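# Park a bicycle upright in a loose floor rack

## Task

Put the bike into the floor rack so that one of its wheels sits in the rack's slot, pushed in near the slot's closed end, with the kickstand raised fully. When finished the bike must be motionless and not tipped or fallen, and nothing except the rack may be in contact with it: no wall, furniture or loose item. The rack is free to slide on the floor. The robot must release the bike and back away; a result that holds only because the robot is supporting it does not count.

## Robot and tools

Robot: a Hello Robot Stretch 3 with one arm. It has a two-wheel differential base (0.33 m long, 0.34 m wide), a lift carriage on a vertical mast, and a telescoping arm that reaches out to the robot's RIGHT side. The base cannot strafe; to move the gripper forward or back you drive the base. Turning in place pivots about the point midway between the drive wheels, 0.05 m behind the front edge. With the arm pulled in and the wrist folded, the turning sweep has radius 0.28 m; an unfolded, level wrist reaches past it.

Frames: the base frame has its origin on the floor between the drive wheels, x forward, y left, z up. hand_pose is reported in this frame, located where the closed fingertips meet; with all wrist joints at zero its x axis is up, y points back along the arm toward the mast, z points to the rear. The odometry frame is the base frame as it was when the scene began. base_odometry counts wheel rotation only, so slip shows up as motion; heading is left-positive in -3.142..3.142.

execute_actions: argument "actions" is a list holding one action (or empty, which just returns state and pictures). An action may contain "base", "joints", or both, plus optional "contact_limits"; all listed motions start at once. "base" holds exactly one relative command measured from the base's last reported position: {"translate_m": d}, metres, forward positive, -1 to 1; or {"rotate_rad": d}, radians, left/counter-clockwise positive, -3.2 to 3.2. "joints" is a single dictionary of absolute targets keyed by name: lift_m 0..1.1 (arm height on mast, m); arm_m 0..0.52 (extension, m); wrist_yaw_rad -1.345..4.42 (0 along the arm, positive swings toward the front, 3.0 folds over the base); wrist_pitch_rad -1.57..0.451 (0 level, negative tips fingertips down); wrist_roll_rad -2.911..2.911 (0 means fingers side by side, level); gripper_m -0.089..0.179 (larger is wider; the real fingertip gap is 0.007 m less near closed, 0.025 m less fully open, zero under 0.007); head_pan_rad -3.953..1.73 (0 forward, positive left, -1.57 faces along the arm); head_tilt_rad -1.53..0.419 (negative down). Done tolerances: lift and arm ±0.004, yaw/roll/pan/tilt ±0.02, pitch ±0.05, gripper ±0.004. Joints you omit can keep driving toward earlier targets without this showing in the status. "contact_limits" accepts only {"arm_m": effort%} from 1 to 100: the arm stops (contact_stop) when its effort reaches that value (negative sense when retracting) and holds no harder than that until the next action; too small stops it immediately. "cameras" picks which of head_camera, nav_camera, wrist_camera or "all" to return (omitted/null means all, [] none). Unknown keys or out-of-range numbers make the whole call rejected with no motion. One action lasts at most 15 s.

wait: {"seconds": 0..10}; commands nothing, lets the scene continue, returns state and images. zoom_image: {"camera", "region": [x0,y0,x1,y1]} in pixels of that camera's most recent full image, at most 504x504. finished_scene: {"scene": n}; irreversible, reports success, and the goal must already hold steadily. If any result reports a stop, the remaining execute_actions, wait and finished_scene calls in the same reply are skipped.

Result lines: base_status and joint_status tell how each motion ended. "done" for the base means the wheels turned the commanded amount, slip included. "off_target" means stuck short and possibly still pushing. After contact_stop, time_out or torque_fault the old target is dropped; arm and lift go slack after a contact stop until commanded again (a slack lift may sink under load or keep pressing). Base, wrist and head have no contact stop and will shove whatever they meet. Wrist servos overloaded for several seconds switch off for 10 s (torque_fault). on_its_own describes uncommanded behaviour; "held at" is the held target, not the actual position. motor_effort is percent of maximum, positive toward larger joint values (positive wheel effort drives forward); the bracketed figure is the peak over the last action; readings carry biases and noise. turned_by_wheels and turned_by_imu give rotation since the last result; base_tilt gives lean in degrees (forward/right positive, about 4 degree fixed bias). lidar_m lists 12 distances for 30-degree sectors starting straight ahead and going counter-clockwise (4th left, 7th behind, 10th right), scanning a plane 0.17 m up, range 0.15..12 m, "-" meaning nothing; it misses glass, thin legs and low objects, and the robot's own body can block sectors 5, 6, 9, 10. wrist_depth_mm (45..1000) and head_depth_mm (280..4000, image sideways) are 7x7 grids of median depth from top left. Camera calibration lines give K and T_world_to_cam with the base frame as world; treat them as approximate.

Speed: the base goes up to 0.30 m/s and 1.9 rad/s only with lift_m under 0.30, arm_m under 0.03 and wrist_yaw_rad above 2.54; otherwise 0.10 m/s and 0.63 rad/s.

Gripper: command below the object's width to grasp (lower squeezes harder, but a stall guard eases off); to let go, command at least 0.02 above where contact occurred. Neither the reading nor "done" confirms a grasp.

Cautions: fold or unfold the wrist only with lift_m 0.32..0.95, wrist_pitch_rad -0.4 and roll near 0; once folded the lift may drop to 0.25. With yaw below -0.4 keep pitch at -0.5 or lower. Pushing an immovable thing with the gripper above about 0.45 m, pushing again after a contact stop, driving while gripping or pushing something fixed, or snagging furniture (especially reversing) can tip the robot; if base_tilt shows a lean, undo the last move in small steps, free the gripper, and lower lift_m to about 0.2. Avoid dropping, slamming, hard hits and heavy shoving. The robot keeps its last command while you think, and loose objects may occasionally be nudged.

Each tool is called after "Call:" as a command line: name --argument value for each argument, lists and objects as JSON in quotes; but a table of rows of numbers goes row by row, as --pt "numbers of a row", without its own name.

## Session

I'll start by checking the robot's state and camera views.

Call:
execute_actions --actions '[]'

Scene clock: 0.00 s.
base_odometry: x=+0.000 y=+0.000 heading=+0.000 (m, m, rad; odometry frame)
turned_by_wheels: +0.000 (rad since the last result)
turned_by_imu: +0.000 (rad since the last result)
base_tilt: forward=+0.1 right=-2.4 (deg)
lidar_m: 1.40 1.33 2.61 1.86 1.78 0.95 0.68 0.65 0.67 0.88 1.97 2.03
head_depth_mm: 1881 2430 2462 2430 2467 2459 2202 / 1882 2652 2739 2799 2789 2742 2216 / 1860 2825 3171 3178 3190 3113 2211 / 1870 2784 3683 3756 3768 3351 2218 / 1868 2792 - - - 3379 2228 / 1865 2814 - - - 3374 2266 / 1864 2822 - - - 3363 2230
base_status: not commanded
joint_positions: lift_m=+0.339 arm_m=-0.001 wrist_yaw_rad=+2.829 wrist_pitch_rad=-0.406 wrist_roll_rad=+0.001 gripper_m=+0.037 head_pan_rad=+0.014 head_tilt_rad=+0.000
joint_status: not commanded
motor_effort: left_wheel=+1 right_wheel=+1 lift_m=+27 arm_m=+0 wrist_yaw_rad=+0 wrist_pitch_rad=+5 wrist_roll_rad=+0 gripper_m=+0 head_pan_rad=+1 head_tilt_rad=+2 (%)
hand_pose: x=+0.0481 y=+0.0712 z=+0.3545 quat_wxyz=(+0.249, +0.706, +0.033, +0.662) (m; base frame)
wrist_depth_mm: - - - - - - - / - - - - - - - / - - - - - - - / - 900 889 879 876 863 871 / - 735 722 700 727 688 672 / 609 612 616 584 - 570 583 / 513 - 515 507 500 493 499
pictures: head_camera (sideways: a quarter turn clockwise sets it upright), nav_camera (sideways: a quarter turn counterclockwise sets it upright), wrist_camera
Images, in order (width x height): head_camera 896x504, nav_camera 672x504, wrist_camera 644x364.

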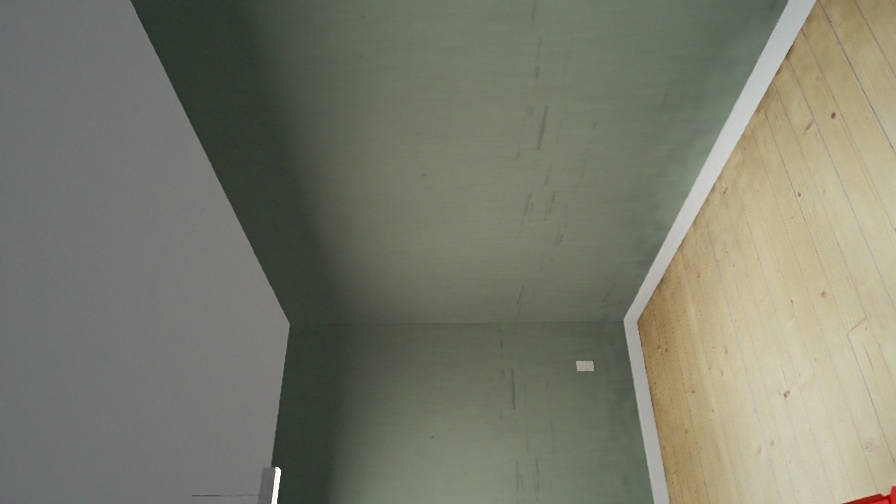

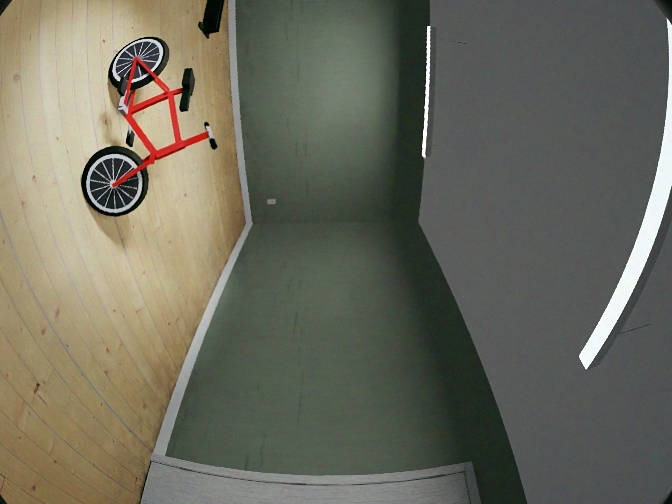

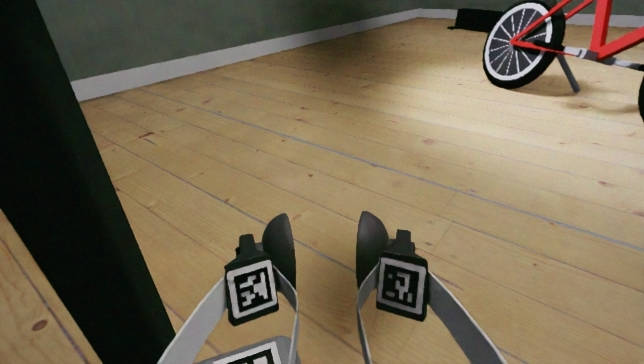

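Call:
execute_actions --actions '[{"joints": {"head_pan_rad": 0.5, "head_tilt_rad": -0.55}}]' --cameras '["head_camera", "nav_camera"]'

Scene clock: 0.93 s.
base_odometry: x=+0.000 y=+0.000 heading=+0.000 (m, m, rad; odometry frame)
turned_by_wheels: +0.000 (rad since the last result)
turned_by_imu: +0.000 (rad since the last result)
base_tilt: forward=+0.1 right=-2.3 (deg)
lidar_m: 1.40 1.33 2.60 1.85 1.78 0.95 0.68 0.65 0.67 0.88 1.97 2.03
head_depth_mm: 3611 - 3788 2534 1887 1521 1257 / 3592 - 3811 2558 1762 1527 1256 / 3558 - 3835 2321 1715 1516 1267 / 3581 3975 3794 2406 1855 1528 1270 / 3534 3956 3902 1920 1889 1523 1269 / 3510 3897 3779 2074 1905 1511 1272 / 3489 3751 3469 2513 1897 1521 1272
base_status: not commanded
joint_positions: lift_m=+0.339 arm_m=-0.001 wrist_yaw_rad=+2.829 wrist_pitch_rad=-0.406 wrist_roll_rad=+0.001 gripper_m=+0.037 head_pan_rad=+0.493 head_tilt_rad=-0.543
joint_status: all done
motor_effort: left_wheel=+1(0) right_wheel=+0(1) lift_m=+27(27) arm_m=+1(0) wrist_yaw_rad=+0(0) wrist_pitch_rad=+5(5) wrist_roll_rad=+0(1) gripper_m=+0(0) head_pan_rad=+3(29) head_tilt_rad=-5(43) (%)
hand_pose: x=+0.0481 y=+0.0712 z=+0.3545 quat_wxyz=(+0.249, +0.706, +0.033, +0.662) (m; base frame)
wrist_depth_mm: - - - - - - - / - - - - - - - / - - - - - - - / - 883 881 864 868 867 829 / - 731 725 690 734 673 689 / 601 620 606 583 - 577 575 / 523 - 513 503 493 494 501
pictures: head_camera (sideways: a quarter turn clockwise sets it upright), nav_camera (sideways: a quarter turn counterclockwise sets it upright)
camera_calibration (this result's frames):
head_camera: T_world_to_cam=[[-0.455514, -0.246154, -0.85552, 1.1418], [-0.476963, 0.878923, 0.00106771, 0.0098811], [0.751673, 0.408538, -0.517768, 0.62763], [0, 0, 0, 1]] pos_world=[0.0530452, 0.0159622, 1.30179]
nav_camera: T_world_to_cam=[[0.444084, 0.231002, 0.865695, -1.08607], [0.478563, -0.877981, -0.0112131, 0.0622059], [0.757474, 0.419269, -0.500446, 0.60676], [0, 0, 0, 1]] pos_world=[-0.00706818, 0.0511036, 1.24455]
Images, in order (width x height): head_camera 896x504, nav_camera 672x504.

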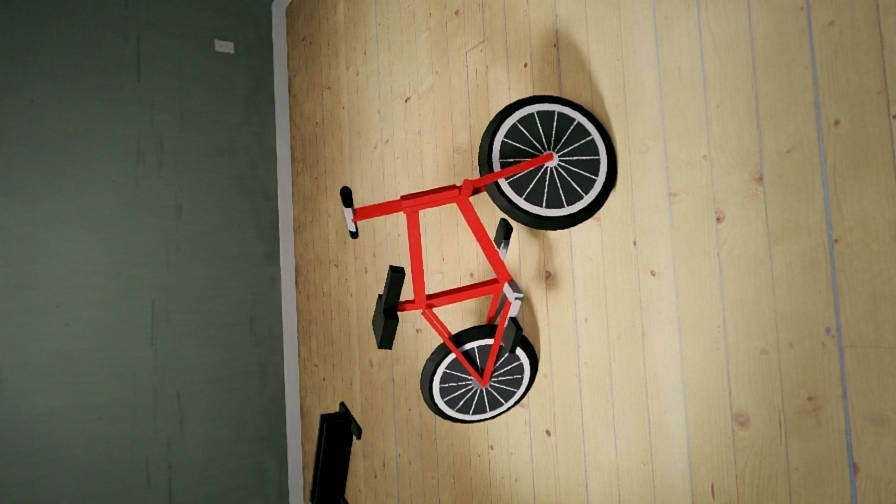

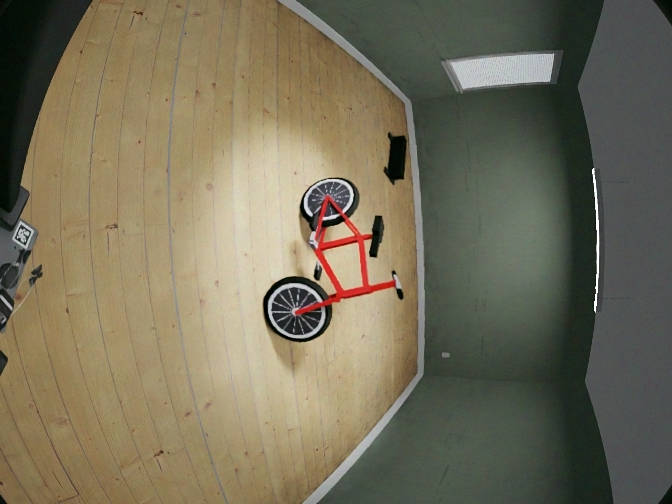

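Call:
zoom_image --camera "head_camera" --region '[300, 80, 660, 440]'

Call:
zoom_image --camera "head_camera" --region '[270, 380, 420, 504]'

Region (300, 80, 660, 440) of head_camera's 896x504 image, scaled by 1.400, with more detail than that image has.

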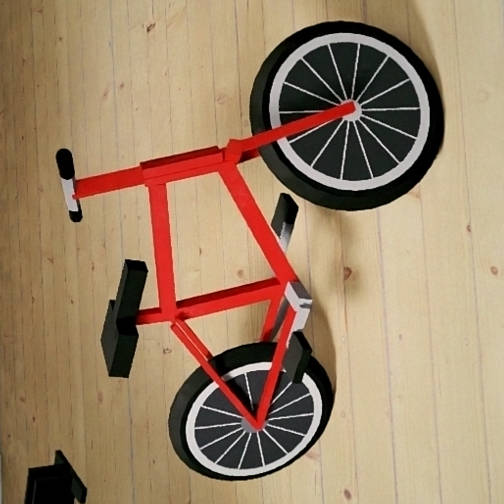

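Region (270, 380, 420, 504) of head_camera's 896x504 image, scaled by 3.360, with more detail than that image has; it fills the top 417 rows of this view, and the rest is white.

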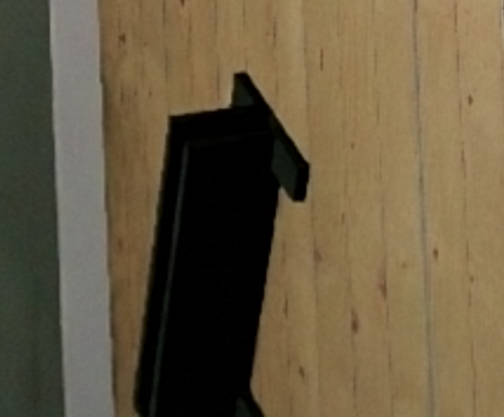

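Call:
execute_actions --actions '[{"joints": {"head_pan_rad": 0.85, "head_tilt_rad": -0.45}}]' --cameras '["head_camera", "nav_camera"]'

Scene clock: 2.17 s.
base_odometry: x=+0.000 y=+0.000 heading=+0.000 (m, m, rad; odometry frame)
turned_by_wheels: +0.000 (rad since the last result)
turned_by_imu: +0.000 (rad since the last result)
base_tilt: forward=+0.1 right=-2.3 (deg)
lidar_m: 1.40 1.33 2.61 1.86 1.78 0.95 0.68 0.65 0.66 0.89 1.97 2.03
head_depth_mm: 3457 3659 3963 2981 1948 1572 1334 / 3568 3742 - 2793 1936 1635 1323 / 3572 3887 - 2977 1959 1627 1333 / 3731 3980 - 2980 2118 1631 1332 / 3763 - - 3015 2101 1634 1333 / 3422 3575 3721 2978 2108 1649 1340 / 2837 2940 3055 2950 2137 1633 1337
base_status: not commanded
joint_positions: lift_m=+0.339 arm_m=-0.001 wrist_yaw_rad=+2.829 wrist_pitch_rad=-0.406 wrist_roll_rad=+0.001 gripper_m=+0.037 head_pan_rad=+0.843 head_tilt_rad=-0.458
joint_status: all done
motor_effort: left_wheel=+1(0) right_wheel=+1(0) lift_m=+27(27) arm_m=+0(0) wrist_yaw_rad=+0(1) wrist_pitch_rad=+6(5) wrist_roll_rad=+0(0) gripper_m=+0(0) head_pan_rad=+3(27) head_tilt_rad=+5(20) (%)
hand_pose: x=+0.0481 y=+0.0712 z=+0.3545 quat_wxyz=(+0.249, +0.706, +0.033, +0.662) (m; base frame)
wrist_depth_mm: - - - - - - - / - - - - - - - / - - - - - - - / - 928 906 886 872 864 842 / - 722 722 704 730 689 669 / 593 602 629 594 - 583 569 / 513 - 507 508 507 498 494
pictures: head_camera (sideways: a quarter turn clockwise sets it upright), nav_camera (sideways: a quarter turn counterclockwise sets it upright)
camera_calibration (this result's frames):
head_camera: T_world_to_cam=[[-0.294254, -0.332186, -0.89614, 1.19379], [-0.749475, 0.662032, 0.000689954, 0.0120351], [0.593044, 0.671838, -0.443771, 0.532314], [0, 0, 0, 1]] pos_world=[0.0446123, 0.0309647, 1.30602]
nav_camera: T_world_to_cam=[[0.288182, 0.313438, 0.904825, -1.13616], [0.751221, -0.659965, -0.0106427, 0.0598013], [0.593817, 0.68279, -0.425651, 0.510435], [0, 0, 0, 1]] pos_world=[-0.0206084, 0.0470628, 1.24593]
Images, in order (width x height): head_camera 896x504, nav_camera 672x504.

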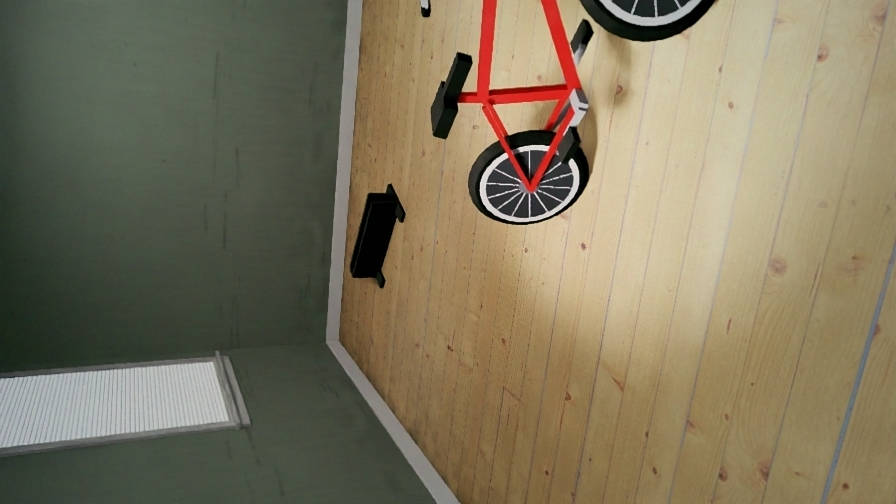

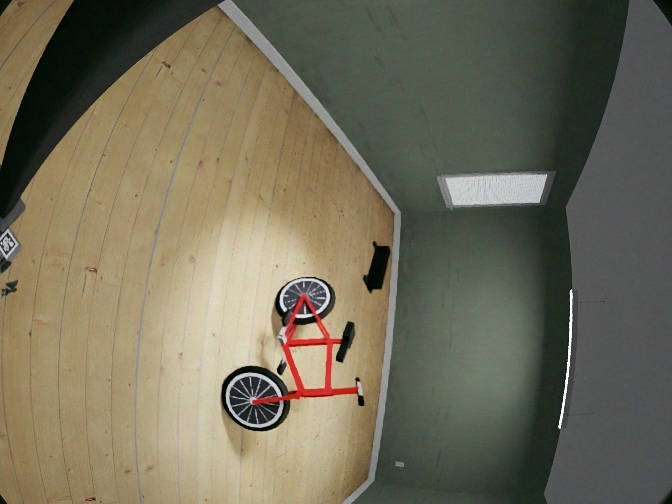

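Call:
zoom_image --camera "head_camera" --region '[320, 170, 450, 300]'

Region (320, 170, 450, 300) of head_camera's 896x504 image, scaled by 3.877, with more detail than that image has.

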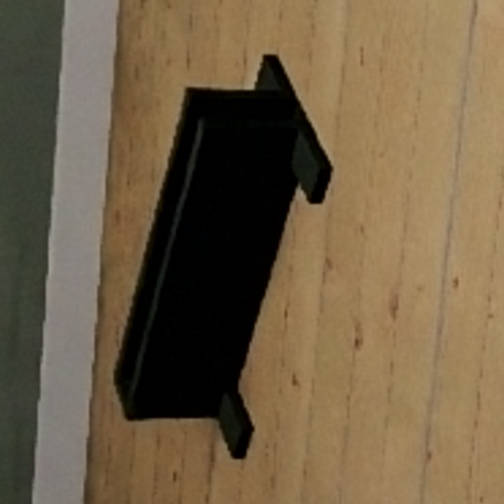

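Call:
execute_actions --actions '[{"joints": {"lift_m": 0.27, "wrist_yaw_rad": 3.0, "head_pan_rad": -0.3, "head_tilt_rad": -0.6}, "base": {"rotate_rad": 1.05}}]' --cameras '["nav_camera"]'

Call:
execute_actions --actions '[{"base": {"translate_m": 1.0}}]' --cameras '["nav_camera"]'

Scene clock: 5.37 s.
base_odometry: x=+0.000 y=+0.000 heading=+1.050 (m, m, rad; odometry frame)
turned_by_wheels: +1.050 (rad since the last result)
turned_by_imu: +1.064 (rad since the last result)
base_tilt: forward=+0.1 right=-2.3 (deg)
lidar_m: 2.60 1.86 1.77 0.95 0.68 0.65 0.66 0.89 1.96 2.03 1.40 1.33
head_depth_mm: 3394 3787 3328 1668 1633 1468 1227 / 3492 3839 3353 2144 1755 1460 1226 / 3484 3975 3327 1934 1813 1467 1233 / 3566 - 3325 2056 1801 1464 1231 / 3646 - 3374 2339 1823 1469 1234 / 3748 - 3368 2347 1814 1473 1235 / 3329 3485 3258 2399 1811 1470 1237
base_status: done
joint_positions: lift_m=+0.270 arm_m=-0.001 wrist_yaw_rad=+2.997 wrist_pitch_rad=-0.406 wrist_roll_rad=+0.001 gripper_m=+0.037 head_pan_rad=-0.293 head_tilt_rad=-0.593
joint_status: all done
motor_effort: left_wheel=-3(11) right_wheel=+5(13) lift_m=+23(24) arm_m=+0(0) wrist_yaw_rad=+3(4) wrist_pitch_rad=+5(5) wrist_roll_rad=+0(0) gripper_m=+0(0) head_pan_rad=-3(41) head_tilt_rad=-4(23) (%)
hand_pose: x=+0.0113 y=+0.0797 z=+0.2854 quat_wxyz=(+0.193, +0.701, +0.092, +0.680) (m; base frame)
wrist_depth_mm: 563 - - - - - - / 611 - - - - - - / 615 - - - 979 948 955 / 633 - 777 753 744 723 723 / 602 618 638 605 616 597 579 / 512 515 - 518 - 492 486 / 457 - - - 428 422 424
pictures: nav_camera (sideways: a quarter turn counterclockwise sets it upright)
camera_calibration (this result's frames):
nav_camera: T_world_to_cam=[[0.518118, -0.163107, 0.839613, -1.05251], [-0.283237, -0.958981, -0.0115132, 0.0672429], [0.807051, -0.231844, -0.543063, 0.661906], [0, 0, 0, 1]] pos_world=[0.0301784, 0.0462716, 1.24393]
Images, in order (width x height): nav_camera 672x504.

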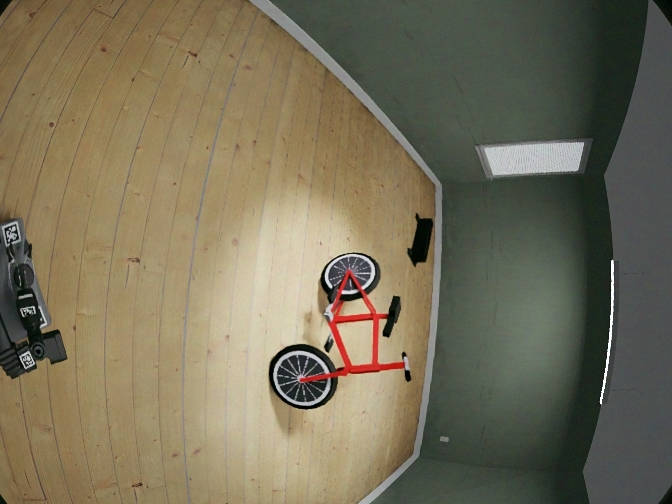

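Scene clock: 10.37 s.
base_odometry: x=+0.498 y=+0.867 heading=+1.050 (m, m, rad; odometry frame)
turned_by_wheels: +0.000 (rad since the last result)
turned_by_imu: +0.002 (rad since the last result)
base_tilt: forward=+0.1 right=-2.4 (deg)
lidar_m: 1.91 1.36 1.30 1.34 1.60 1.53 1.57 2.10 2.43 0.79 0.82 0.84
head_depth_mm: 2685 2966 3169 2332 1789 1184 1197 / 2711 3030 3149 2338 1785 1307 1217 / 2747 3064 3250 2316 1797 1458 1234 / 2793 3128 3344 2330 1796 1466 1236 / 2877 3174 3350 2320 1804 1462 1233 / 2860 3094 3135 2345 1812 1468 1238 / 2413 2540 2643 2355 1815 1477 1230
base_status: done
joint_positions: lift_m=+0.270 arm_m=-0.001 wrist_yaw_rad=+2.997 wrist_pitch_rad=-0.406 wrist_roll_rad=+0.001 gripper_m=+0.037 head_pan_rad=-0.293 head_tilt_rad=-0.593
joint_status: not commanded
motor_effort: left_wheel=-3(9) right_wheel=+4(13) lift_m=+23(23) arm_m=+0(0) wrist_yaw_rad=+3(3) wrist_pitch_rad=+5(6) wrist_roll_rad=+0(0) gripper_m=+0(0) head_pan_rad=-3(3) head_tilt_rad=-4(5) (%)
hand_pose: x=+0.0112 y=+0.0797 z=+0.2854 quat_wxyz=(+0.193, +0.701, +0.093, +0.680) (m; base frame)
wrist_depth_mm: - - - - - - - / - - - - - - - / - - - - 973 974 946 / 789 - 765 741 753 734 721 / 627 624 643 605 620 586 579 / 511 517 - 516 - 494 491 / 460 - - - 433 425 424
pictures: nav_camera (sideways: a quarter turn counterclockwise sets it upright)
camera_calibration (this result's frames):
nav_camera: T_world_to_cam=[[0.518699, -0.163351, 0.839206, -1.05198], [-0.283361, -0.958944, -0.0115175, 0.0672492], [0.806634, -0.231824, -0.543691, 0.662726], [0, 0, 0, 1]] pos_world=[0.0301424, 0.0462812, 1.24392]
Images, in order (width x height): nav_camera 672x504.

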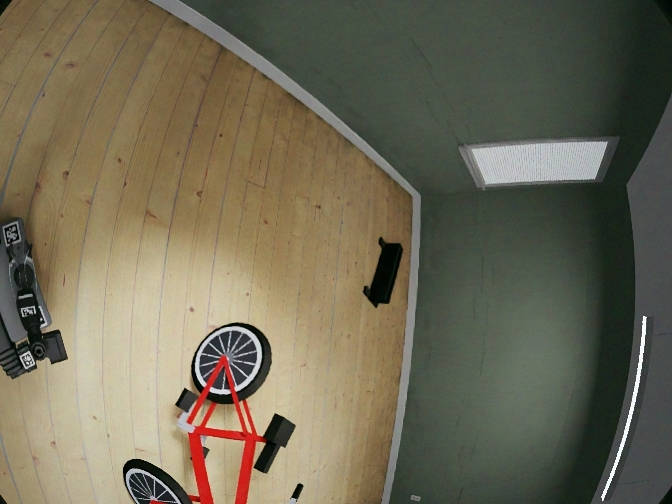

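Call:
execute_actions --actions '[{"base": {"translate_m": 1.0}, "joints": {"head_pan_rad": -2.2, "head_tilt_rad": -0.9}}]' --cameras '["head_camera", "nav_camera"]'

Scene clock: 15.47 s.
base_odometry: x=+0.996 y=+1.734 heading=+1.050 (m, m, rad; odometry frame)
turned_by_wheels: +0.000 (rad since the last result)
turned_by_imu: +0.002 (rad since the last result)
base_tilt: forward=+0.1 right=-2.3 (deg)
lidar_m: 1.22 0.87 0.83 0.85 1.14 2.41 2.49 1.19 0.54 3.01 2.46 2.35
head_depth_mm: 2836 2473 1976 1647 1424 1255 1135 / 2775 2435 1978 1656 1427 1255 1124 / 2742 2383 1582 1586 1426 1252 1160 / 2699 2309 1305 1353 1356 1251 - / 2677 2470 1996 1617 1185 1251 1144 / 2605 2463 2001 1678 1427 1250 1117 / 2606 2503 2003 1670 1436 1254 1115
base_status: done
joint_positions: lift_m=+0.270 arm_m=-0.001 wrist_yaw_rad=+2.997 wrist_pitch_rad=-0.406 wrist_roll_rad=+0.001 gripper_m=+0.037 head_pan_rad=-2.193 head_tilt_rad=-0.889
joint_status: all done
motor_effort: left_wheel=-3(10) right_wheel=+4(12) lift_m=+23(23) arm_m=+0(0) wrist_yaw_rad=+1(1) wrist_pitch_rad=+5(5) wrist_roll_rad=+0(1) gripper_m=+0(0) head_pan_rad=-3(40) head_tilt_rad=-7(35) (%)
hand_pose: x=+0.0112 y=+0.0797 z=+0.2854 quat_wxyz=(+0.193, +0.701, +0.093, +0.680) (m; base frame)
wrist_depth_mm: - - 886 817 769 703 658 / - - 984 886 825 793 719 / - - - 954 872 823 763 / 785 - 762 771 734 723 708 / 637 624 625 609 624 586 581 / 517 519 - 518 - 496 489 / 456 - - - 430 425 419
pictures: head_camera (sideways: a quarter turn clockwise sets it upright), nav_camera (sideways: a quarter turn counterclockwise sets it upright)
camera_calibration (this result's frames):
head_camera: T_world_to_cam=[[0.452042, 0.63252, -0.628949, 0.840952], [0.814762, -0.57979, 0.00250949, 0.000125321], [-0.363071, -0.513578, -0.777443, 0.972203], [0, 0, 0, 1]] pos_world=[-0.0272695, -0.0325442, 1.28475]
nav_camera: T_world_to_cam=[[-0.451057, -0.617522, 0.644371, -0.792128], [-0.813713, 0.581128, -0.0126822, 0.071996], [-0.366631, -0.530054, -0.764608, 0.957239], [0, 0, 0, 1]] pos_world=[0.0522421, -0.0236071, 1.24325]
Images, in order (width x height): head_camera 896x504, nav_camera 672x504.

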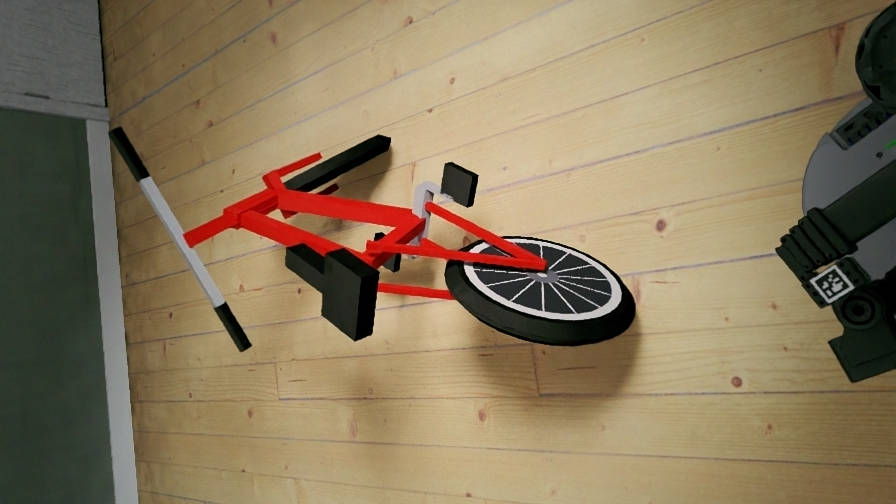

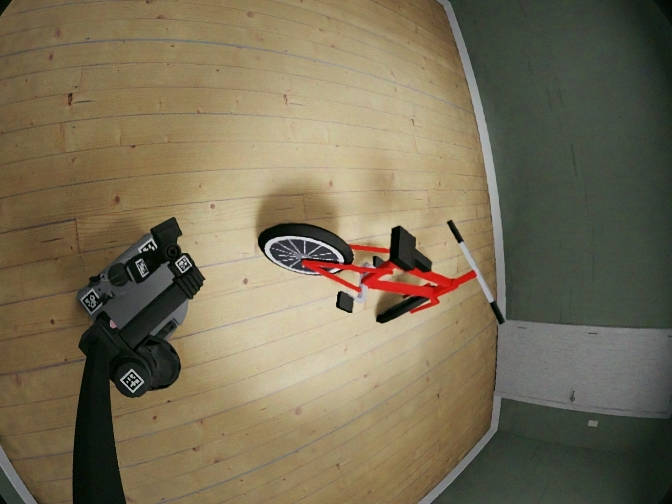

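Call:
execute_actions --actions '[{"base": {"rotate_rad": -0.62}, "joints": {"head_pan_rad": -2.3, "head_tilt_rad": -0.8}}]' --cameras '[]'

Call:
execute_actions --actions '[{"base": {"translate_m": 0.85}}]' --cameras '["head_camera", "nav_camera"]'

Scene clock: 17.13 s.
base_odometry: x=+0.996 y=+1.734 heading=+0.430 (m, m, rad; odometry frame)
turned_by_wheels: -0.620 (rad since the last result)
turned_by_imu: -0.628 (rad since the last result)
base_tilt: forward=+0.2 right=-2.3 (deg)
lidar_m: 2.34 1.37 0.90 0.83 0.84 1.05 2.20 2.44 3.05 0.54 2.96 2.54
head_depth_mm: 2214 2477 2221 1790 1502 1303 1130 / 2403 2653 2244 1792 1516 1289 1134 / 2603 2814 2242 1798 1504 1298 1139 / 2829 2933 2230 1803 1499 1303 1153 / 3017 2942 2239 1809 1522 1299 1138 / 3265 2956 2249 1794 1508 1302 1138 / 2961 2979 2256 1799 1480 1309 1143
base_status: done
joint_positions: lift_m=+0.270 arm_m=-0.001 wrist_yaw_rad=+2.997 wrist_pitch_rad=-0.406 wrist_roll_rad=+0.001 gripper_m=+0.037 head_pan_rad=-2.293 head_tilt_rad=-0.803
joint_status: all done
motor_effort: left_wheel=+5(13) right_wheel=-3(9) lift_m=+23(23) arm_m=+1(0) wrist_yaw_rad=+2(2) wrist_pitch_rad=+5(5) wrist_roll_rad=+0(0) gripper_m=+0(0) head_pan_rad=-3(16) head_tilt_rad=+2(15) (%)
hand_pose: x=+0.0112 y=+0.0797 z=+0.2854 quat_wxyz=(+0.193, +0.701, +0.093, +0.680) (m; base frame)
wrist_depth_mm: 668 - 768 825 893 996 - / 717 - 817 896 971 - - / 767 - 887 950 957 946 938 / 791 - 751 739 738 717 722 / 622 625 634 608 631 578 582 / 523 516 - 515 - 495 488 / 455 - - - 430 425 424
pictures: none
No camera images: the call's "cameras" was empty. Leave "cameras" out to get every camera's image.

Scene clock: 21.67 s.
base_odometry: x=+1.768 y=+2.089 heading=+0.430 (m, m, rad; odometry frame)
turned_by_wheels: +0.000 (rad since the last result)
turned_by_imu: +0.002 (rad since the last result)
base_tilt: forward=+0.1 right=-2.4 (deg)
lidar_m: 1.51 1.52 1.02 0.94 0.95 1.19 2.51 0.88 1.10 2.82 2.48 1.64
head_depth_mm: 3033 2943 2215 1780 1498 1289 1130 / 3262 2939 2240 1785 1498 1291 1136 / 3490 2950 2240 1694 1477 1289 1148 / 3714 2956 1686 1708 1521 1289 1155 / 3473 2837 2078 1801 1517 1299 1140 / 3171 2962 2224 1793 1507 1292 1142 / 2840 2997 2239 1804 1505 1299 1135
base_status: done
joint_positions: lift_m=+0.270 arm_m=-0.001 wrist_yaw_rad=+2.997 wrist_pitch_rad=-0.406 wrist_roll_rad=+0.001 gripper_m=+0.037 head_pan_rad=-2.293 head_tilt_rad=-0.803
joint_status: not commanded
motor_effort: left_wheel=+5(17) right_wheel=-3(8) lift_m=+23(23) arm_m=+0(1) wrist_yaw_rad=+2(2) wrist_pitch_rad=+6(5) wrist_roll_rad=+0(1) gripper_m=+0(0) head_pan_rad=-3(4) head_tilt_rad=+2(1) (%)
hand_pose: x=+0.0112 y=+0.0797 z=+0.2854 quat_wxyz=(+0.193, +0.701, +0.093, +0.680) (m; base frame)
wrist_depth_mm: 749 - 878 947 - - - / 786 - 936 - - - - / 860 - 972 - 984 956 950 / 788 - 763 747 753 739 717 / 619 625 643 610 613 594 581 / 518 511 - 514 - 496 496 / 449 - - - 430 427 422
pictures: head_camera (sideways: a quarter turn clockwise sets it upright), nav_camera (sideways: a quarter turn counterclockwise sets it upright)
camera_calibration (this result's frames):
head_camera: T_world_to_cam=[[0.475304, 0.541293, -0.693605, 0.92506], [0.752801, -0.658245, 0.00217199, 0.000942413], [-0.455386, -0.523179, -0.720352, 0.898525], [0, 0, 0, 1]] pos_world=[-0.0312188, -0.0300188, 1.28888]
nav_camera: T_world_to_cam=[[-0.471976, -0.525507, 0.707871, -0.874745], [-0.752207, 0.658809, -0.0124533, 0.0713242], [-0.459807, -0.538343, -0.706232, 0.881891], [0, 0, 0, 1]] pos_world=[0.0462915, -0.0319137, 1.24291]
Images, in order (width x height): head_camera 896x504, nav_camera 672x504.

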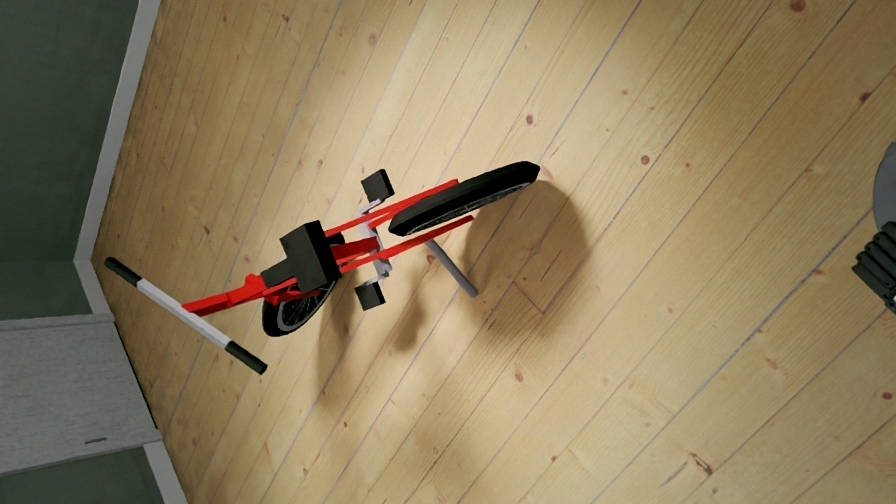

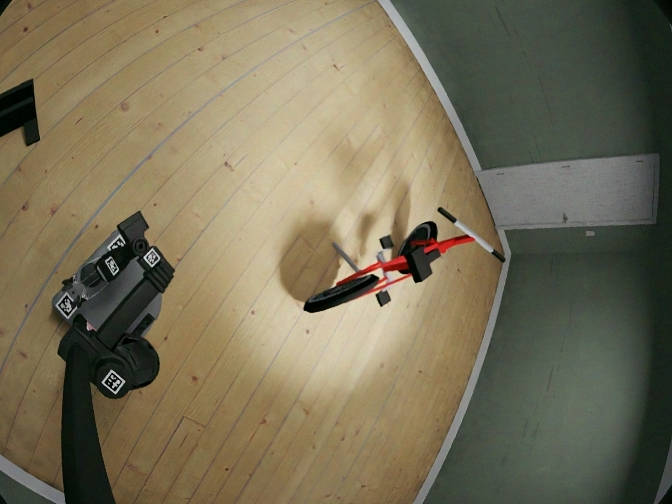

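Call:
zoom_image --camera "head_camera" --region '[330, 130, 570, 340]'

Call:
execute_actions --actions '[{"joints": {"head_pan_rad": 0.1, "head_tilt_rad": -1.05}}]' --cameras '["head_camera", "nav_camera"]'

Region (330, 130, 570, 340) of head_camera's 896x504 image, scaled by 2.100, with more detail than that image has; it fills the top 441 rows of this view, and the rest is white.

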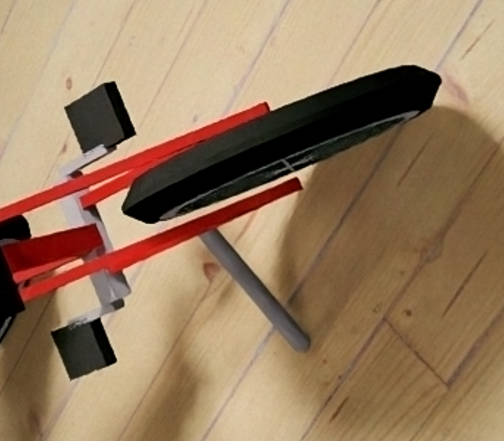

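Scene clock: 23.37 s.
base_odometry: x=+1.768 y=+2.089 heading=+0.430 (m, m, rad; odometry frame)
turned_by_wheels: +0.000 (rad since the last result)
turned_by_imu: +0.000 (rad since the last result)
base_tilt: forward=+0.1 right=-2.3 (deg)
lidar_m: 1.50 1.52 1.02 0.94 0.95 1.19 2.51 0.88 1.10 2.82 2.48 1.63
head_depth_mm: 1467 1782 1685 1484 1326 1199 1101 / 1468 1758 1690 1481 1330 1198 1125 / 1450 1752 1679 1379 1335 1207 1124 / 1433 1741 1686 1387 1330 1209 1126 / 1434 1715 1692 1419 1333 1209 1128 / 1430 1696 1695 1454 1340 1204 1097 / 1409 1699 1705 1504 1346 1208 1095
base_status: not commanded
joint_positions: lift_m=+0.270 arm_m=-0.001 wrist_yaw_rad=+2.997 wrist_pitch_rad=-0.406 wrist_roll_rad=+0.001 gripper_m=+0.037 head_pan_rad=+0.093 head_tilt_rad=-1.037
joint_status: all done
motor_effort: left_wheel=+4(5) right_wheel=-3(3) lift_m=+23(23) arm_m=+0(0) wrist_yaw_rad=+2(2) wrist_pitch_rad=+6(6) wrist_roll_rad=+0(1) gripper_m=+1(0) head_pan_rad=+3(38) head_tilt_rad=-8(32) (%)
hand_pose: x=+0.0112 y=+0.0797 z=+0.2854 quat_wxyz=(+0.193, +0.701, +0.093, +0.680) (m; base frame)
wrist_depth_mm: 766 - 873 928 - - - / 802 - 934 - - - - / 855 - 961 - 975 955 967 / 765 - 759 743 744 739 704 / 628 603 630 602 625 587 595 / 526 517 - 522 - 493 490 / 451 - - - 433 429 423
pictures: head_camera (sideways: a quarter turn clockwise sets it upright), nav_camera (sideways: a quarter turn counterclockwise sets it upright)
camera_calibration (this result's frames):
head_camera: T_world_to_cam=[[-0.857813, -0.0811886, -0.50751, 0.690732], [-0.0960089, 0.995376, 0.0030433, 0.00498662], [0.504916, 0.051336, -0.861641, 1.07637], [0, 0, 0, 1]] pos_world=[0.0495234, -0.00414036, 1.27798]
nav_camera: T_world_to_cam=[[0.848244, 0.0723222, 0.524644, -0.64407], [0.0928364, -0.995598, -0.0128546, 0.066688], [0.521405, 0.0596099, -0.851225, 1.06443], [0, 0, 0, 1]] pos_world=[-0.0148629, 0.0495243, 1.24484]
Images, in order (width x height): head_camera 896x504, nav_camera 672x504.

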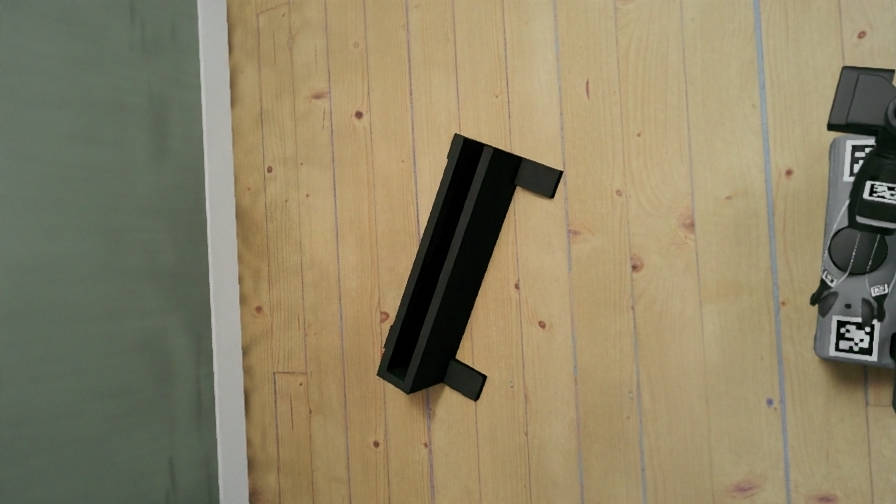

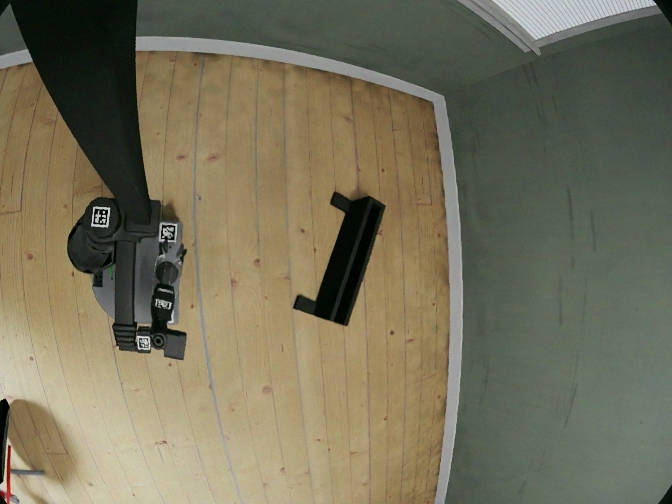

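Call:
zoom_image --camera "head_camera" --region '[350, 110, 600, 420]'

Call:
zoom_image --camera "head_camera" --region '[430, 115, 580, 235]'

Call:
zoom_image --camera "head_camera" --region '[360, 300, 510, 420]'

Region (350, 110, 600, 420) of head_camera's 896x504 image, scaled by 1.626, with more detail than that image has; it fills the left 406 columns of this view, and the rest is white.

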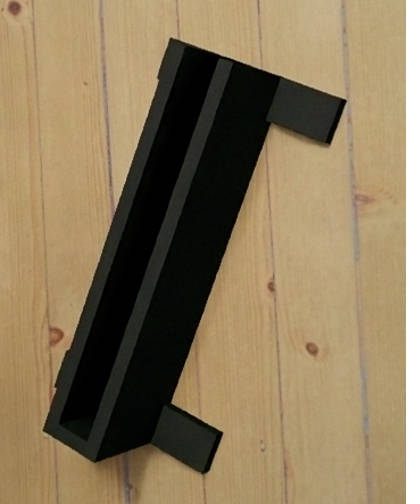

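Region (430, 115, 580, 235) of head_camera's 896x504 image, scaled by 3.360, with more detail than that image has; it fills the top 403 rows of this view, and the rest is white.

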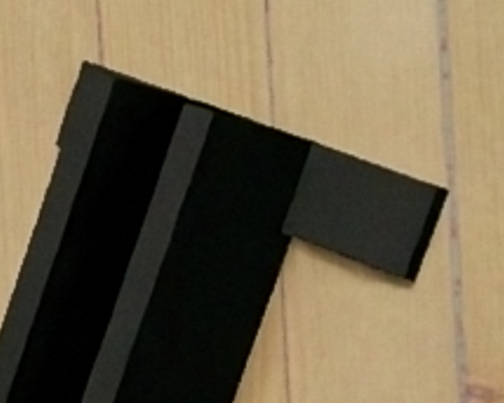

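Region (360, 300, 510, 420) of head_camera's 896x504 image, scaled by 3.360, with more detail than that image has; it fills the top 403 rows of this view, and the rest is white.

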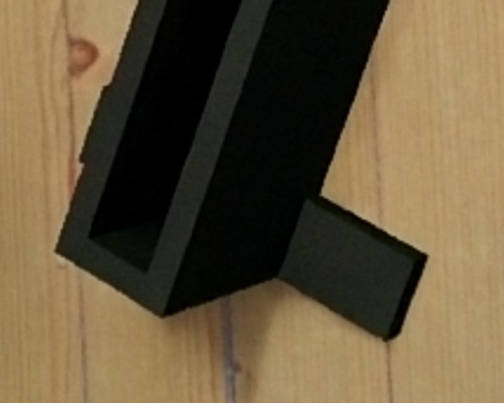

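Call:
execute_actions --actions '[{"base": {"translate_m": 0.30}}]' --cameras '[]'

Call:
execute_actions --actions '[{"base": {"rotate_rad": 1.275}, "joints": {"head_pan_rad": -1.3, "head_tilt_rad": -1.25}}]' --cameras '["head_camera"]'

Scene clock: 28.30 s.
base_odometry: x=+2.041 y=+2.214 heading=+0.430 (m, m, rad; odometry frame)
turned_by_wheels: +0.000 (rad since the last result)
turned_by_imu: +0.001 (rad since the last result)
base_tilt: forward=+0.1 right=-2.3 (deg)
lidar_m: 1.21 1.22 1.06 0.98 0.99 1.24 2.61 1.14 1.92 2.78 1.99 1.31
head_depth_mm: 1160 1410 1618 1483 1342 1205 1101 / 1158 1398 1641 1489 1327 1210 1126 / 1156 1397 1624 1497 1328 1189 1128 / 1148 1387 1628 1496 1265 1200 1127 / 1137 1372 1620 1492 1274 1205 1126 / 1132 1353 1635 1506 1295 1199 1102 / 1118 1344 1615 1489 1335 1211 1107
base_status: done
joint_positions: lift_m=+0.270 arm_m=-0.001 wrist_yaw_rad=+2.997 wrist_pitch_rad=-0.406 wrist_roll_rad=+0.001 gripper_m=+0.037 head_pan_rad=+0.093 head_tilt_rad=-1.038
joint_status: not commanded
motor_effort: left_wheel=+5(15) right_wheel=-3(8) lift_m=+23(23) arm_m=+0(0) wrist_yaw_rad=+2(2) wrist_pitch_rad=+5(6) wrist_roll_rad=+0(0) gripper_m=+0(0) head_pan_rad=+4(3) head_tilt_rad=-8(8) (%)
hand_pose: x=+0.0112 y=+0.0797 z=+0.2854 quat_wxyz=(+0.193, +0.701, +0.093, +0.680) (m; base frame)
wrist_depth_mm: 756 - 920 955 - - - / 839 - 960 - - - - / 881 - 975 - 976 981 944 / 772 - 775 737 750 731 501 / 615 612 623 597 612 578 479 / 515 510 - 533 - 489 466 / 455 - - - 427 429 425
pictures: none
No camera images: the call's "cameras" was empty. Leave "cameras" out to get every camera's image.

Scene clock: 30.43 s.
base_odometry: x=+2.041 y=+2.214 heading=+1.705 (m, m, rad; odometry frame)
turned_by_wheels: +1.275 (rad since the last result)
turned_by_imu: +1.291 (rad since the last result)
base_tilt: forward=+0.1 right=-2.3 (deg)
lidar_m: 0.99 0.98 1.05 1.55 1.14 1.14 2.82 2.78 1.58 1.23 1.21 1.27
head_depth_mm: 1436 1565 1443 1342 1260 1186 1108 / 1401 1570 1448 1352 1275 - - / 1369 1542 1464 1324 1287 - - / 1350 1548 1447 1304 1274 - 1115 / 1317 1540 1439 1312 1263 1182 1121 / 1288 1540 1464 1328 1259 1183 1110 / 1257 1519 1452 1364 1267 1189 1118
base_status: done
joint_positions: lift_m=+0.270 arm_m=-0.001 wrist_yaw_rad=+2.997 wrist_pitch_rad=-0.406 wrist_roll_rad=+0.001 gripper_m=+0.037 head_pan_rad=-1.293 head_tilt_rad=-1.235
joint_status: all done
motor_effort: left_wheel=-3(12) right_wheel=+4(13) lift_m=+23(23) arm_m=+0(0) wrist_yaw_rad=+2(3) wrist_pitch_rad=+6(5) wrist_roll_rad=+0(1) gripper_m=+0(0) head_pan_rad=-2(42) head_tilt_rad=-9(32) (%)
hand_pose: x=+0.0112 y=+0.0797 z=+0.2854 quat_wxyz=(+0.193, +0.701, +0.093, +0.680) (m; base frame)
wrist_depth_mm: - - - - - 959 772 / - - - - - 973 784 / - - - - 980 951 816 / 794 - 746 748 753 727 704 / 628 610 649 596 616 586 588 / 514 511 - 524 - 495 491 / 455 - - - 431 426 424
pictures: head_camera (sideways: a quarter turn clockwise sets it upright)
camera_calibration (this result's frames):
head_camera: T_world_to_cam=[[-0.260475, 0.908055, -0.328008, 0.453289], [0.960878, 0.276946, 0.00365228, -0.00225237], [0.0941569, -0.314224, -0.944668, 1.18673], [0, 0, 0, 1]] pos_world=[0.00849557, -0.0380881, 1.26976]
Images, in order (width x height): head_camera 896x504.

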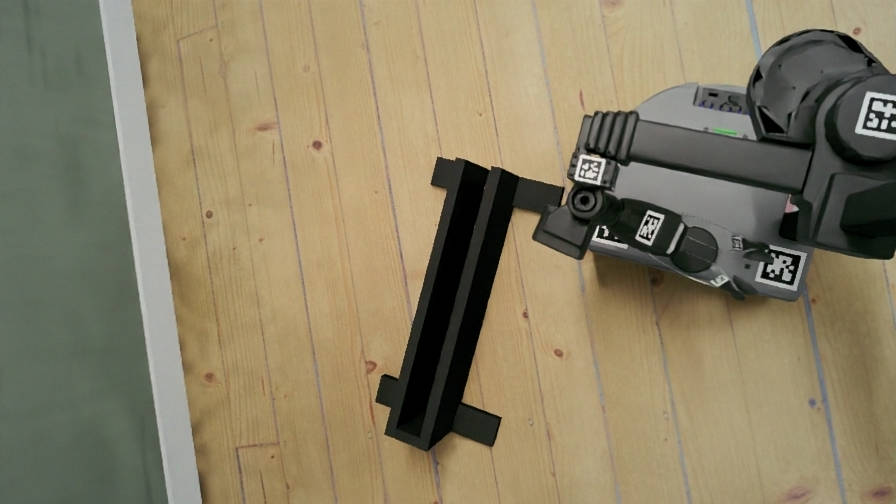

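Call:
execute_actions --actions '[{"base": {"translate_m": 0.25}, "joints": {"lift_m": 0.42, "head_pan_rad": -1.57}}]' --cameras '[]'

Call:
execute_actions --actions '[{"joints": {"wrist_yaw_rad": 0.0, "arm_m": 0.15}}]' --cameras '["head_camera", "wrist_camera"]'

Scene clock: 34.23 s.
base_odometry: x=+2.008 y=+2.462 heading=+1.705 (m, m, rad; odometry frame)
turned_by_wheels: +0.000 (rad since the last result)
turned_by_imu: +0.001 (rad since the last result)
base_tilt: forward=+0.1 right=-2.3 (deg)
lidar_m: 0.76 0.75 0.81 1.19 3.68 1.33 3.04 3.00 1.44 1.12 1.11 0.97
head_depth_mm: 1614 1565 1446 1349 1259 1203 - / 1520 1577 1446 1344 1265 - - / 1426 1564 1451 1290 - - - / 1347 1559 1458 1280 - - 1106 / 1265 1524 1451 1288 1265 1181 1116 / 1194 1461 1453 1356 1268 1185 1114 / 1128 1375 1442 1353 1261 1184 1121
base_status: done
joint_positions: lift_m=+0.420 arm_m=-0.001 wrist_yaw_rad=+2.998 wrist_pitch_rad=-0.407 wrist_roll_rad=+0.001 gripper_m=+0.037 head_pan_rad=-1.564 head_tilt_rad=-1.235
joint_status: all done
motor_effort: left_wheel=-4(14) right_wheel=+5(13) lift_m=+31(32) arm_m=+0(0) wrist_yaw_rad=+2(3) wrist_pitch_rad=+6(5) wrist_roll_rad=+0(0) gripper_m=+0(0) head_pan_rad=-2(22) head_tilt_rad=-10(10) (%)
hand_pose: x=+0.0111 y=+0.0797 z=+0.4351 quat_wxyz=(+0.193, +0.701, +0.093, +0.680) (m; base frame)
wrist_depth_mm: - - - - 919 731 593 / - - - - 986 760 621 / - - - - - 805 644 / - - - - 986 831 668 / 867 845 885 838 843 791 679 / 711 706 - 694 - 688 677 / 615 613 601 598 580 574 582
pictures: none
No camera images: the call's "cameras" was empty. Leave "cameras" out to get every camera's image.

Scene clock: 36.73 s.
base_odometry: x=+2.008 y=+2.462 heading=+1.705 (m, m, rad; odometry frame)
turned_by_wheels: +0.000 (rad since the last result)
turned_by_imu: +0.000 (rad since the last result)
base_tilt: forward=+0.2 right=-2.3 (deg)
lidar_m: 0.76 0.75 0.80 1.19 3.65 1.33 3.07 3.01 1.43 1.13 1.10 0.97
head_depth_mm: 1612 1563 1450 1346 1260 1196 - / 1529 1568 1442 1339 1259 - - / 1436 1580 1445 - 1269 - - / 1338 1558 1470 1280 1279 - 1113 / 1268 1517 1452 1284 1264 1190 1116 / 1202 1462 1452 1353 1260 1187 1113 / 1135 1385 1458 1350 1258 1185 1116
base_status: not commanded
joint_positions: lift_m=+0.420 arm_m=+0.150 wrist_yaw_rad=+0.004 wrist_pitch_rad=-0.407 wrist_roll_rad=+0.001 gripper_m=+0.037 head_pan_rad=-1.564 head_tilt_rad=-1.235
joint_status: all done
motor_effort: left_wheel=-4(3) right_wheel=+4(4) lift_m=+31(31) arm_m=+3(5) wrist_yaw_rad=-4(4) wrist_pitch_rad=+5(5) wrist_roll_rad=+0(0) gripper_m=+0(0) head_pan_rad=-3(3) head_tilt_rad=-8(9) (%)
hand_pose: x=-0.0207 y=-0.5205 z=+0.4351 quat_wxyz=(+0.693, +0.144, -0.692, -0.142) (m; base frame)
wrist_depth_mm: 562 606 671 766 868 - - / 596 653 713 825 986 - - / 631 692 792 899 - - - / 665 747 840 936 - - 968 / 707 777 840 842 851 781 823 / 707 699 739 691 - 678 668 / 606 609 589 602 585 585 585
pictures: head_camera (sideways: a quarter turn clockwise sets it upright), wrist_camera
camera_calibration (this result's frames):
head_camera: T_world_to_cam=[[-0.00780428, 0.944648, -0.327992, 0.451727], [0.999948, 0.00952926, 0.00365233, -0.00249076], [0.00657568, -0.327946, -0.944674, 1.18727], [0, 0, 0, 1]] pos_world=[-0.0017911, -0.0373381, 1.26976]
wrist_camera: T_world_to_cam=[[-0.998234, 0.015547, -0.0573302, 0.0160147], [0.0571739, 0.513263, -0.856325, 0.674371], [0.0161122, -0.858091, -0.513246, -0.0575382], [0, 0, 0, 1]] pos_world=[-0.021643, -0.395752, 0.548868]
Images, in order (width x height): head_camera 896x504, wrist_camera 644x364.

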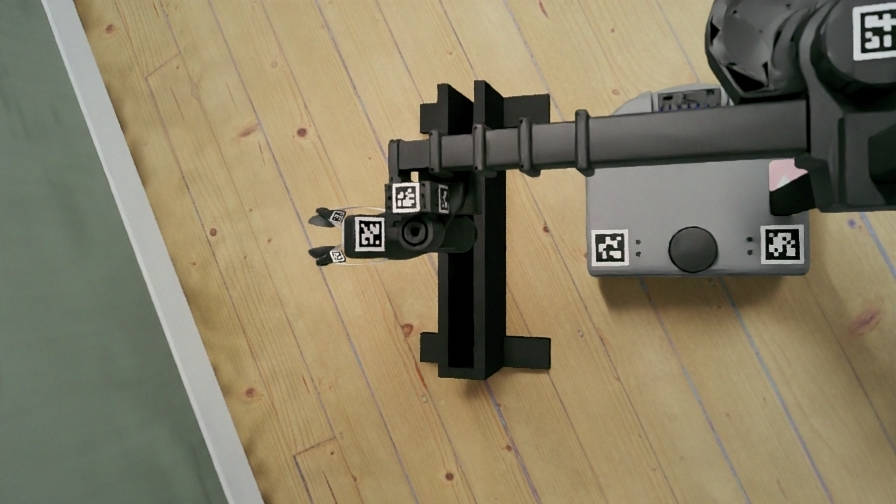

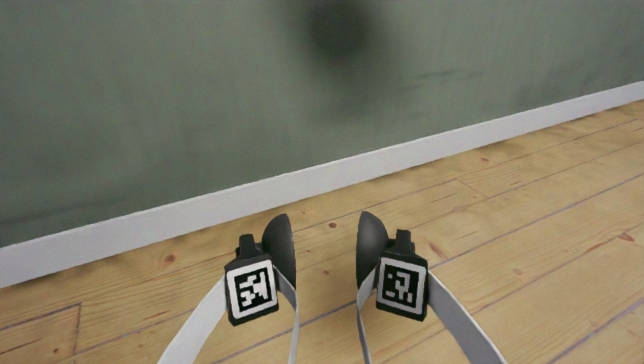

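Call:
execute_actions --actions '[{"joints": {"wrist_pitch_rad": -1.57, "wrist_roll_rad": 1.57, "gripper_m": 0.16, "arm_m": 0.26}}]' --cameras '["head_camera", "wrist_camera"]'

Scene clock: 39.00 s.
base_odometry: x=+2.008 y=+2.462 heading=+1.705 (m, m, rad; odometry frame)
turned_by_wheels: +0.000 (rad since the last result)
turned_by_imu: +0.000 (rad since the last result)
base_tilt: forward=+0.1 right=-2.4 (deg)
lidar_m: 0.76 0.75 0.80 1.19 3.67 1.33 3.05 2.99 1.43 1.12 1.11 0.97
head_depth_mm: 1602 1570 1438 1360 1257 1196 - / 1530 1569 1451 1332 1276 - - / 1422 1581 1478 1285 1280 - - / 1338 1547 1459 1287 1270 - 1099 / 1263 1514 1449 1285 1268 1200 1113 / 1191 1466 1457 1353 1264 1186 1113 / 1132 1384 1451 1361 1270 1191 1122
base_status: not commanded
joint_positions: lift_m=+0.420 arm_m=+0.260 wrist_yaw_rad=+0.003 wrist_pitch_rad=-1.560 wrist_roll_rad=+1.566 gripper_m=+0.160 head_pan_rad=-1.564 head_tilt_rad=-1.235
joint_status: all done
motor_effort: left_wheel=-4(4) right_wheel=+4(4) lift_m=+31(30) arm_m=+3(2) wrist_yaw_rad=-3(4) wrist_pitch_rad=-5(4) wrist_roll_rad=+2(1) gripper_m=+0(84) head_pan_rad=-3(2) head_tilt_rad=-9(10) (%)
hand_pose: x=-0.0216 y=-0.3831 z=+0.3021 quat_wxyz=(+0.003, +0.002, -0.711, -0.704) (m; base frame)
wrist_depth_mm: 431 426 428 386 429 428 - / 446 444 440 423 435 437 - / 451 456 449 407 448 440 - / 463 461 460 387 455 465 - / 475 471 477 371 475 472 - / 487 - 488 359 482 476 474 / 492 508 486 343 497 492 499
pictures: head_camera (sideways: a quarter turn clockwise sets it upright), wrist_camera
camera_calibration (this result's frames):
head_camera: T_world_to_cam=[[-0.00780439, 0.944648, -0.327992, 0.451727], [0.999948, 0.00952938, 0.00365233, -0.00249076], [0.00657572, -0.327946, -0.944674, 1.18727], [0, 0, 0, 1]] pos_world=[-0.0017911, -0.0373381, 1.26976]
wrist_camera: T_world_to_cam=[[0.052741, 0.998489, -0.0154094, 0.391918], [0.990036, -0.0502645, 0.131541, -0.00413678], [0.130568, -0.0221935, -0.991191, 0.459193], [0, 0, 0, 1]] pos_world=[-0.0765306, -0.381343, 0.461731]
Images, in order (width x height): head_camera 896x504, wrist_camera 644x364.

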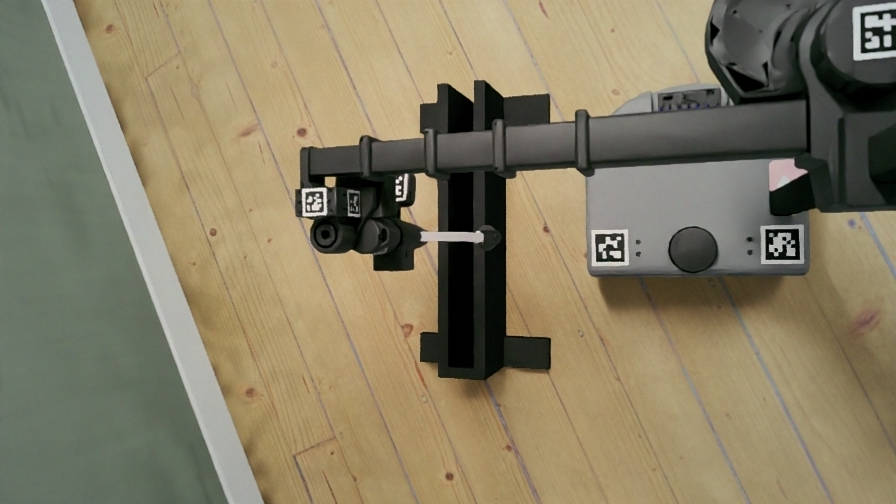

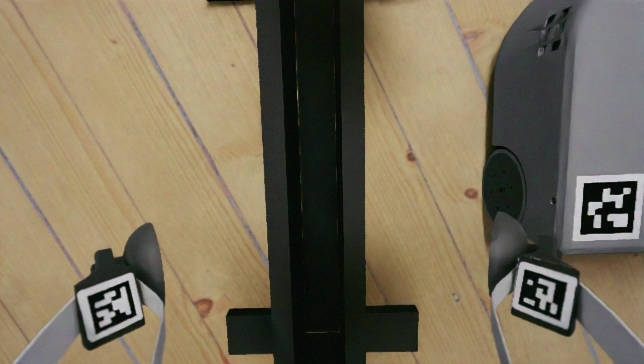

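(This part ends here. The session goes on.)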